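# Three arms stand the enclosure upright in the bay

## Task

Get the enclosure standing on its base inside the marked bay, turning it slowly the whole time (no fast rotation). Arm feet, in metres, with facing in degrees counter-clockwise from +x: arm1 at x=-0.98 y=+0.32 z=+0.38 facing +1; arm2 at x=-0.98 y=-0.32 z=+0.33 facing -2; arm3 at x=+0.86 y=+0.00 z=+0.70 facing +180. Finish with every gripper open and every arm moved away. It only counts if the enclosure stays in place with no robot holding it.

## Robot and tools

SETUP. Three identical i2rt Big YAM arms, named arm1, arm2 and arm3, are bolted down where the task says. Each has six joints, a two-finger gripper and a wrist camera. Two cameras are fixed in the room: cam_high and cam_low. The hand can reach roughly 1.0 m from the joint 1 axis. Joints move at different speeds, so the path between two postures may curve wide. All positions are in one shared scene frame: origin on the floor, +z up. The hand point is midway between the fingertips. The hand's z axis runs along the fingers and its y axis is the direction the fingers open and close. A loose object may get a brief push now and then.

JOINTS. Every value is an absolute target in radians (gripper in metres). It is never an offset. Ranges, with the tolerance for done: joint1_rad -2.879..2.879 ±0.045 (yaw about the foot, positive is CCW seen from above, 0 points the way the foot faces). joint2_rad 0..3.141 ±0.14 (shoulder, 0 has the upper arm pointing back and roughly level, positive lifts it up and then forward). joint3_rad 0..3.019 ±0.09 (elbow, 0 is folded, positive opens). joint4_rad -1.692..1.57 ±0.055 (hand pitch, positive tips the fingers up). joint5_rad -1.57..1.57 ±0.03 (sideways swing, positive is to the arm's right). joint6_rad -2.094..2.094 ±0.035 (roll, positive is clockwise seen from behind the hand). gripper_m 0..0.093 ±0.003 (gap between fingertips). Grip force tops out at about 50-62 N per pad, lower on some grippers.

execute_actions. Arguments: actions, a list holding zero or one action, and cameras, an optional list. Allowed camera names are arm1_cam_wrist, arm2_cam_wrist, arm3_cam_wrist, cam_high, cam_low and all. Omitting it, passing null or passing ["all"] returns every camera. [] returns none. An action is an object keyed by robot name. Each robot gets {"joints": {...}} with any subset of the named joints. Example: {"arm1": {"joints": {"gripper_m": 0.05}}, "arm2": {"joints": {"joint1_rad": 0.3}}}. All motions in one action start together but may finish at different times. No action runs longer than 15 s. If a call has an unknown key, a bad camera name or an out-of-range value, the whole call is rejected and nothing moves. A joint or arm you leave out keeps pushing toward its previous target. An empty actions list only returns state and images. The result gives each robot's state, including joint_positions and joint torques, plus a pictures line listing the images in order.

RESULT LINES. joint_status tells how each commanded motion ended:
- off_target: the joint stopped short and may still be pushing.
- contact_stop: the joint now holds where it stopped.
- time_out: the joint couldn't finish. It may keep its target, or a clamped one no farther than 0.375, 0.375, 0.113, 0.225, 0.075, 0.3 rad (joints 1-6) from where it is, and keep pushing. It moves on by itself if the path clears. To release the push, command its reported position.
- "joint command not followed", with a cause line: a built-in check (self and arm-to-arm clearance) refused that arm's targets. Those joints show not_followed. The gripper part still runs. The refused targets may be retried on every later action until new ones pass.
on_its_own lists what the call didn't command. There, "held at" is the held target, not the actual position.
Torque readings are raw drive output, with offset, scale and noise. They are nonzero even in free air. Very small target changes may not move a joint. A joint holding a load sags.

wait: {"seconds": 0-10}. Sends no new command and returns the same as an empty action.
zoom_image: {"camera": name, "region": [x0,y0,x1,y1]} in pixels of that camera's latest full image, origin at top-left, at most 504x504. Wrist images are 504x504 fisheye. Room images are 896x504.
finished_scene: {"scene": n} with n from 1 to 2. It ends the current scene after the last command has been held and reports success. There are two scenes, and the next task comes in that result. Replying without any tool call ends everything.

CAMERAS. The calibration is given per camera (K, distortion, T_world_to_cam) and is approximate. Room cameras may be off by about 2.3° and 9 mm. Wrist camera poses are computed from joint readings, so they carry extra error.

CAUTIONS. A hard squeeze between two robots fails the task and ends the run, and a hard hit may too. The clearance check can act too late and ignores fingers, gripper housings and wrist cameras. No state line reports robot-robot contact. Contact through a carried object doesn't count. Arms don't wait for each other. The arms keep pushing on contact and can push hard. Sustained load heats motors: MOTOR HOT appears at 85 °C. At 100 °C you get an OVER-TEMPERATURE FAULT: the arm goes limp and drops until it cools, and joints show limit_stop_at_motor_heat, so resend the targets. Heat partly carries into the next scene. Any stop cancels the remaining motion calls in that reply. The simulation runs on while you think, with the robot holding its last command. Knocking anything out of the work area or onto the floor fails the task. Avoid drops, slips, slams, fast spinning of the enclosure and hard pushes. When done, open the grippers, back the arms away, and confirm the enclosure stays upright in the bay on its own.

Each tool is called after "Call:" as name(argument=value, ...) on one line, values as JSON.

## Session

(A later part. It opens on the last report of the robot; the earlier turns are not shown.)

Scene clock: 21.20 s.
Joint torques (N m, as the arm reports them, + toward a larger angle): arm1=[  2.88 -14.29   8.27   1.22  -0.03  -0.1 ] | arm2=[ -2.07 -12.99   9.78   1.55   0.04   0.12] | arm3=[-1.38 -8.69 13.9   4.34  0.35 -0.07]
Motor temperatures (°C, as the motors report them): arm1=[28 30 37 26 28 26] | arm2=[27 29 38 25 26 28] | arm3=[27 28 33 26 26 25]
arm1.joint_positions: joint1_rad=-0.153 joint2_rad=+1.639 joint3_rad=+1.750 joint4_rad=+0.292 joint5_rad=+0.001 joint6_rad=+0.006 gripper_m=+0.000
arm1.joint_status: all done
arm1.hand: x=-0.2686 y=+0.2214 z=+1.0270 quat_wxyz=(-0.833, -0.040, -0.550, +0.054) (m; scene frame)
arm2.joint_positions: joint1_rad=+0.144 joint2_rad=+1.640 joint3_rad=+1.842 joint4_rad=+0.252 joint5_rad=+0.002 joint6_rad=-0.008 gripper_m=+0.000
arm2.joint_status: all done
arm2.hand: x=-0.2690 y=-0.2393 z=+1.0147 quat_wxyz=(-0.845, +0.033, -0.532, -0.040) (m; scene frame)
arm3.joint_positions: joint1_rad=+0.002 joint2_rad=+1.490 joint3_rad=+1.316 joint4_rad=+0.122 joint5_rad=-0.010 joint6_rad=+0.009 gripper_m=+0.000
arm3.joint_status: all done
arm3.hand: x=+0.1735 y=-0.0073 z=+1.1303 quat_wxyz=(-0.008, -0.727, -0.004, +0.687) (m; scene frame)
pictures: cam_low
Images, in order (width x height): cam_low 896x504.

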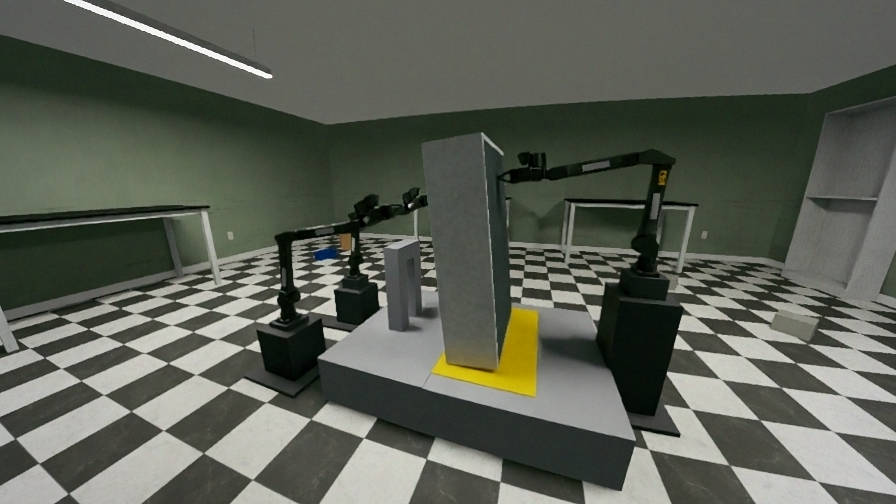

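Call:
execute_actions(actions=[{"arm1":{"joints":{"joint2_rad":1.44,"joint3_rad":1.53}},"arm2":{"joints":{"joint2_rad":1.44,"joint3_rad":1.64}},"arm3":{"joints":{"joint2_rad":1.5,"joint3_rad":1.258,"joint4_rad":0.178}}}], cameras=["cam_low"])

Scene clock: 22.57 s.
Joint torques (N m, as the arm reports them, + toward a larger angle): arm1=[  2.89 -11.31   8.2    1.39  -0.03  -0.1 ] | arm2=[-2.27 -9.38  9.82  1.53  0.06  0.08] | arm3=[-1.58 -6.02 14.92  4.6   0.42 -0.07]
Motor temperatures (°C, as the motors report them): arm1=[28 31 37 26 28 26] | arm2=[27 29 38 25 26 28] | arm3=[27 28 33 26 26 25]
arm1.joint_positions: joint1_rad=-0.153 joint2_rad=+1.440 joint3_rad=+1.531 joint4_rad=+0.288 joint5_rad=+0.001 joint6_rad=+0.006 gripper_m=+0.000
arm1.joint_status: all done
arm1.hand: x=-0.3405 y=+0.2313 z=+1.0251 quat_wxyz=(-0.826, -0.040, -0.560, +0.054) (m; scene frame)
arm2.joint_positions: joint1_rad=+0.144 joint2_rad=+1.435 joint3_rad=+1.632 joint4_rad=+0.252 joint5_rad=+0.002 joint6_rad=-0.008 gripper_m=+0.000
arm2.joint_status: all done
arm2.hand: x=-0.3454 y=-0.2475 z=+1.0236 quat_wxyz=(-0.844, +0.033, -0.534, -0.040) (m; scene frame)
arm3.joint_positions: joint1_rad=+0.005 joint2_rad=+1.399 joint3_rad=+1.199 joint4_rad=+0.142 joint5_rad=-0.013 joint6_rad=+0.009 gripper_m=+0.000
arm3.joint_status: all done
arm3.hand: x=+0.2106 y=-0.0091 z=+1.1217 quat_wxyz=(-0.010, -0.728, -0.006, +0.685) (m; scene frame)
pictures: cam_low
Images, in order (width x height): cam_low 896x504.

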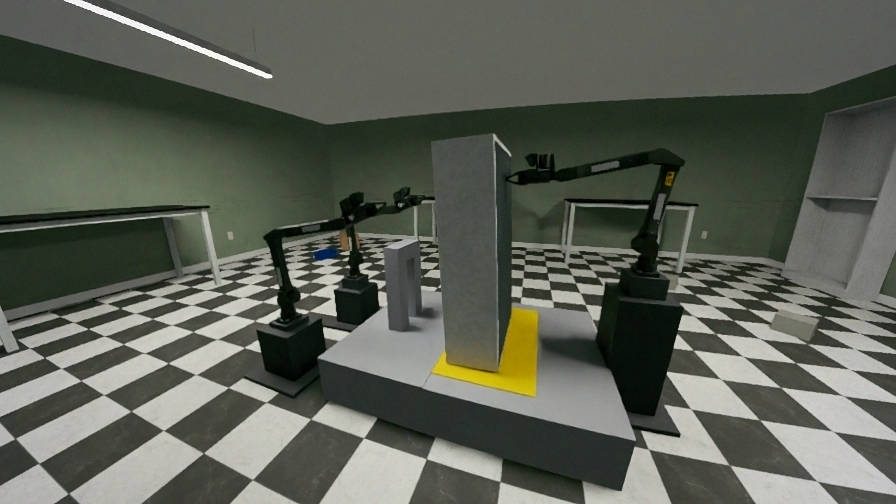

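Call:
execute_actions(actions=[{"arm1":{"joints":{"joint2_rad":1.24,"joint3_rad":1.33}},"arm2":{"joints":{"joint2_rad":1.24,"joint3_rad":1.45}},"arm3":{"joints":{"joint2_rad":1.438,"joint3_rad":1.174,"joint4_rad":0.193}}}], cameras=["cam_low"])

Scene clock: 23.93 s.
Joint torques (N m, as the arm reports them, + toward a larger angle): arm1=[ 2.98 -8.13  8.25  1.38 -0.02 -0.1 ] | arm2=[-1.56 -6.28 10.06  1.39  0.04  0.07] | arm3=[-1.7  -4.73 15.21  4.64  0.51 -0.07]
Motor temperatures (°C, as the motors report them): arm1=[28 31 36 26 28 26] | arm2=[27 29 38 25 26 28] | arm3=[27 28 34 26 26 25]
arm1.joint_positions: joint1_rad=-0.153 joint2_rad=+1.235 joint3_rad=+1.330 joint4_rad=+0.288 joint5_rad=+0.001 joint6_rad=+0.006 gripper_m=+0.000
arm1.joint_status: all done
arm1.hand: x=-0.4189 y=+0.2420 z=+1.0232 quat_wxyz=(-0.827, -0.040, -0.558, +0.054) (m; scene frame)
arm2.joint_positions: joint1_rad=+0.144 joint2_rad=+1.232 joint3_rad=+1.441 joint4_rad=+0.252 joint5_rad=+0.002 joint6_rad=-0.008 gripper_m=+0.000
arm2.joint_status: all done
arm2.hand: x=-0.4249 y=-0.2561 z=+1.0264 quat_wxyz=(-0.847, +0.033, -0.529, -0.041) (m; scene frame)
arm3.joint_positions: joint1_rad=+0.007 joint2_rad=+1.327 joint3_rad=+1.111 joint4_rad=+0.155 joint5_rad=-0.015 joint6_rad=+0.008 gripper_m=+0.000
arm3.joint_status: all done
arm3.hand: x=+0.2396 y=-0.0102 z=+1.1137 quat_wxyz=(-0.011, -0.730, -0.007, +0.684) (m; scene frame)
pictures: cam_low
Images, in order (width x height): cam_low 896x504.

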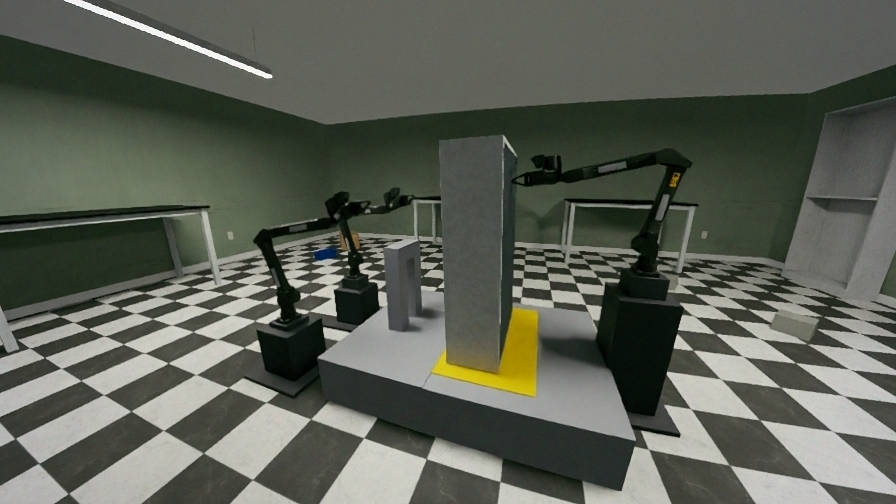

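Call:
execute_actions(actions=[{"arm1":{"joints":{"joint2_rad":1.06,"joint3_rad":1.15}},"arm2":{"joints":{"joint2_rad":1.06,"joint3_rad":1.28}},"arm3":{"joints":{"joint2_rad":1.385,"joint3_rad":1.106,"joint4_rad":0.201}}}], cameras=["cam_low"])

Scene clock: 25.27 s.
Joint torques (N m, as the arm reports them, + toward a larger angle): arm1=[ 2.86 -5.62  8.27  1.47 -0.04 -0.11] | arm2=[-2.37 -4.03 10.15  1.38  0.04  0.08] | arm3=[-1.86 -3.34 15.24  4.76  0.59 -0.06]
Motor temperatures (°C, as the motors report them): arm1=[28 31 36 26 28 26] | arm2=[27 29 38 25 26 28] | arm3=[27 28 34 26 26 25]
arm1.joint_positions: joint1_rad=-0.153 joint2_rad=+1.055 joint3_rad=+1.149 joint4_rad=+0.288 joint5_rad=+0.001 joint6_rad=+0.006 gripper_m=+0.000
arm1.joint_status: all done
arm1.hand: x=-0.4849 y=+0.2511 z=+1.0051 quat_wxyz=(-0.827, -0.040, -0.559, +0.054) (m; scene frame)
arm2.joint_positions: joint1_rad=+0.144 joint2_rad=+1.053 joint3_rad=+1.270 joint4_rad=+0.252 joint5_rad=+0.002 joint6_rad=-0.008 gripper_m=+0.000
arm2.joint_status: all done
arm2.hand: x=-0.4927 y=-0.2636 z=+1.0146 quat_wxyz=(-0.849, +0.032, -0.526, -0.041) (m; scene frame)
arm3.joint_positions: joint1_rad=+0.008 joint2_rad=+1.269 joint3_rad=+1.043 joint4_rad=+0.160 joint5_rad=-0.018 joint6_rad=+0.008 gripper_m=+0.000
arm3.joint_status: all done
arm3.hand: x=+0.2629 y=-0.0112 z=+1.1068 quat_wxyz=(-0.012, -0.731, -0.009, +0.682) (m; scene frame)
pictures: cam_low
Images, in order (width x height): cam_low 896x504.

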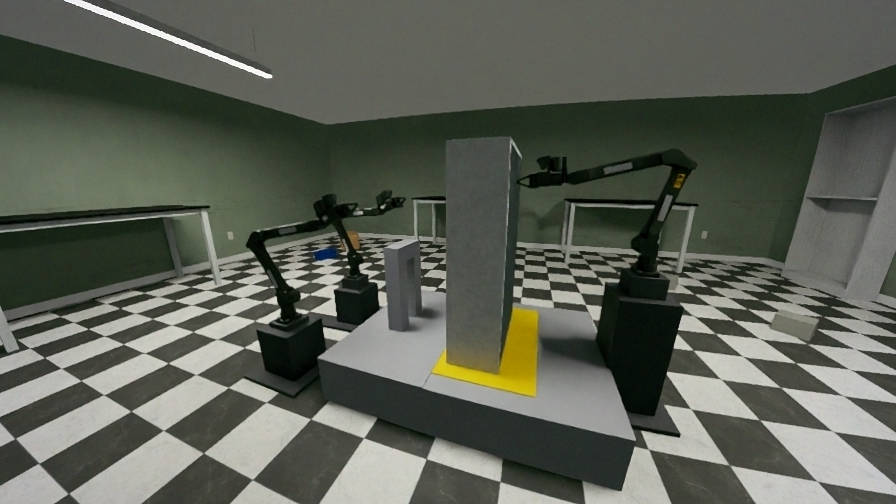

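Call:
execute_actions(actions=[{"arm1":{"joints":{"joint2_rad":0.9,"joint3_rad":1.0}},"arm2":{"joints":{"joint2_rad":0.9,"joint3_rad":1.13}},"arm3":{"joints":{"joint2_rad":1.34,"joint3_rad":1.055,"joint4_rad":0.2}}}], cameras=["cam_low"])

Scene clock: 26.60 s.
Joint torques (N m, as the arm reports them, + toward a larger angle): arm1=[ 2.78 -3.01  8.49  1.46 -0.02 -0.1 ] | arm2=[-2.27 -1.13 10.05  1.23  0.04  0.11] | arm3=[-1.85 -5.97 11.45  4.67  0.6  -0.06]
Motor temperatures (°C, as the motors report them): arm1=[28 30 36 26 28 26] | arm2=[27 29 38 25 26 28] | arm3=[27 28 35 26 26 25]
arm1.joint_positions: joint1_rad=-0.153 joint2_rad=+0.896 joint3_rad=+0.997 joint4_rad=+0.288 joint5_rad=+0.001 joint6_rad=+0.006 gripper_m=+0.000
arm1.joint_status: all done
arm1.hand: x=-0.5413 y=+0.2588 z=+0.9847 quat_wxyz=(-0.829, -0.040, -0.556, +0.054) (m; scene frame)
arm2.joint_positions: joint1_rad=+0.144 joint2_rad=+0.894 joint3_rad=+1.119 joint4_rad=+0.252 joint5_rad=+0.002 joint6_rad=-0.008 gripper_m=+0.000
arm2.joint_status: all done
arm2.hand: x=-0.5497 y=-0.2699 z=+0.9949 quat_wxyz=(-0.851, +0.032, -0.522, -0.041) (m; scene frame)
arm3.joint_positions: joint1_rad=+0.008 joint2_rad=+1.266 joint3_rad=+1.038 joint4_rad=+0.162 joint5_rad=-0.018 joint6_rad=+0.007 gripper_m=+0.000
arm3.joint_status: all done
arm3.hand: x=+0.2642 y=-0.0113 z=+1.1059 quat_wxyz=(-0.012, -0.731, -0.009, +0.682) (m; scene frame)
pictures: cam_low
Images, in order (width x height): cam_low 896x504.

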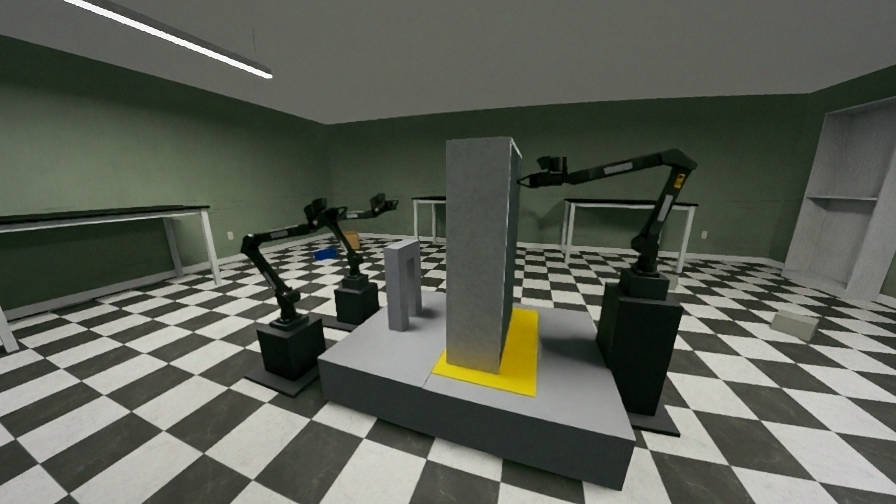

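Landed. Retracting arm3.

Call:
execute_actions(actions=[{"arm1":{"joints":{"joint2_rad":0.7,"joint3_rad":0.85}},"arm2":{"joints":{"joint2_rad":0.7,"joint3_rad":0.95}},"arm3":{"joints":{"joint2_rad":0.75,"joint3_rad":0.6,"joint4_rad":0.1}}}], cameras=["cam_low","cam_high"])

Scene clock: 28.07 s.
Joint torques (N m, as the arm reports them, + toward a larger angle): arm1=[ 2.98 -0.23  8.49  1.33 -0.03 -0.1 ] | arm2=[-2.58  2.26  9.73  1.45  0.03  0.08] | arm3=[-1.39 -2.71  9.23  2.57  0.16 -0.06]
Motor temperatures (°C, as the motors report them): arm1=[28 30 36 26 28 26] | arm2=[27 29 37 25 26 28] | arm3=[27 28 35 26 26 25]
arm1.joint_positions: joint1_rad=-0.153 joint2_rad=+0.690 joint3_rad=+0.845 joint4_rad=+0.288 joint5_rad=+0.001 joint6_rad=+0.006 gripper_m=+0.000
arm1.joint_status: all done
arm1.hand: x=-0.6137 y=+0.2687 z=+0.9726 quat_wxyz=(-0.843, -0.038, -0.533, +0.055) (m; scene frame)
arm2.joint_positions: joint1_rad=+0.144 joint2_rad=+0.691 joint3_rad=+0.941 joint4_rad=+0.252 joint5_rad=+0.002 joint6_rad=-0.008 gripper_m=+0.000
arm2.joint_status: all done
arm2.hand: x=-0.6189 y=-0.2776 z=+0.9660 quat_wxyz=(-0.858, +0.032, -0.512, -0.041) (m; scene frame)
arm3.joint_positions: joint1_rad=+0.004 joint2_rad=+0.737 joint3_rad=+0.614 joint4_rad=+0.104 joint5_rad=-0.005 joint6_rad=+0.007 gripper_m=+0.000
arm3.joint_status: all done
arm3.hand: x=+0.4426 y=-0.0048 z=+1.0808 quat_wxyz=(-0.006, -0.715, -0.003, +0.699) (m; scene frame)
pictures: cam_high, cam_low
Images, in order (width x height): cam_high 896x504, cam_low 896x504.

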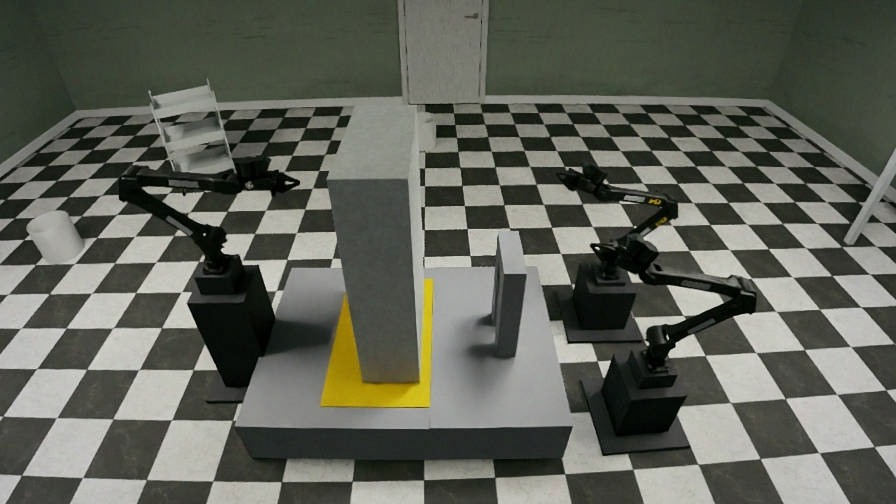

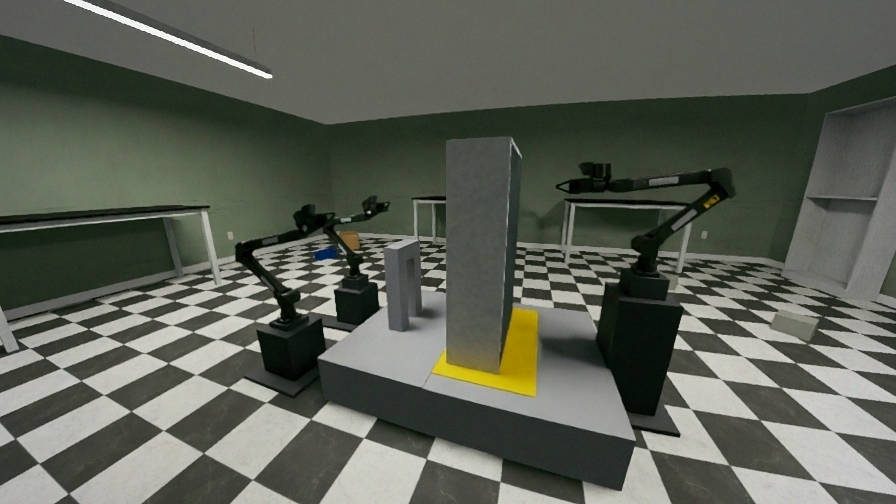

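The enclosure is upright inside the bay and all three arms are clear.

Call:
finished_scene(scene=2)

The scene is finished: the task was done.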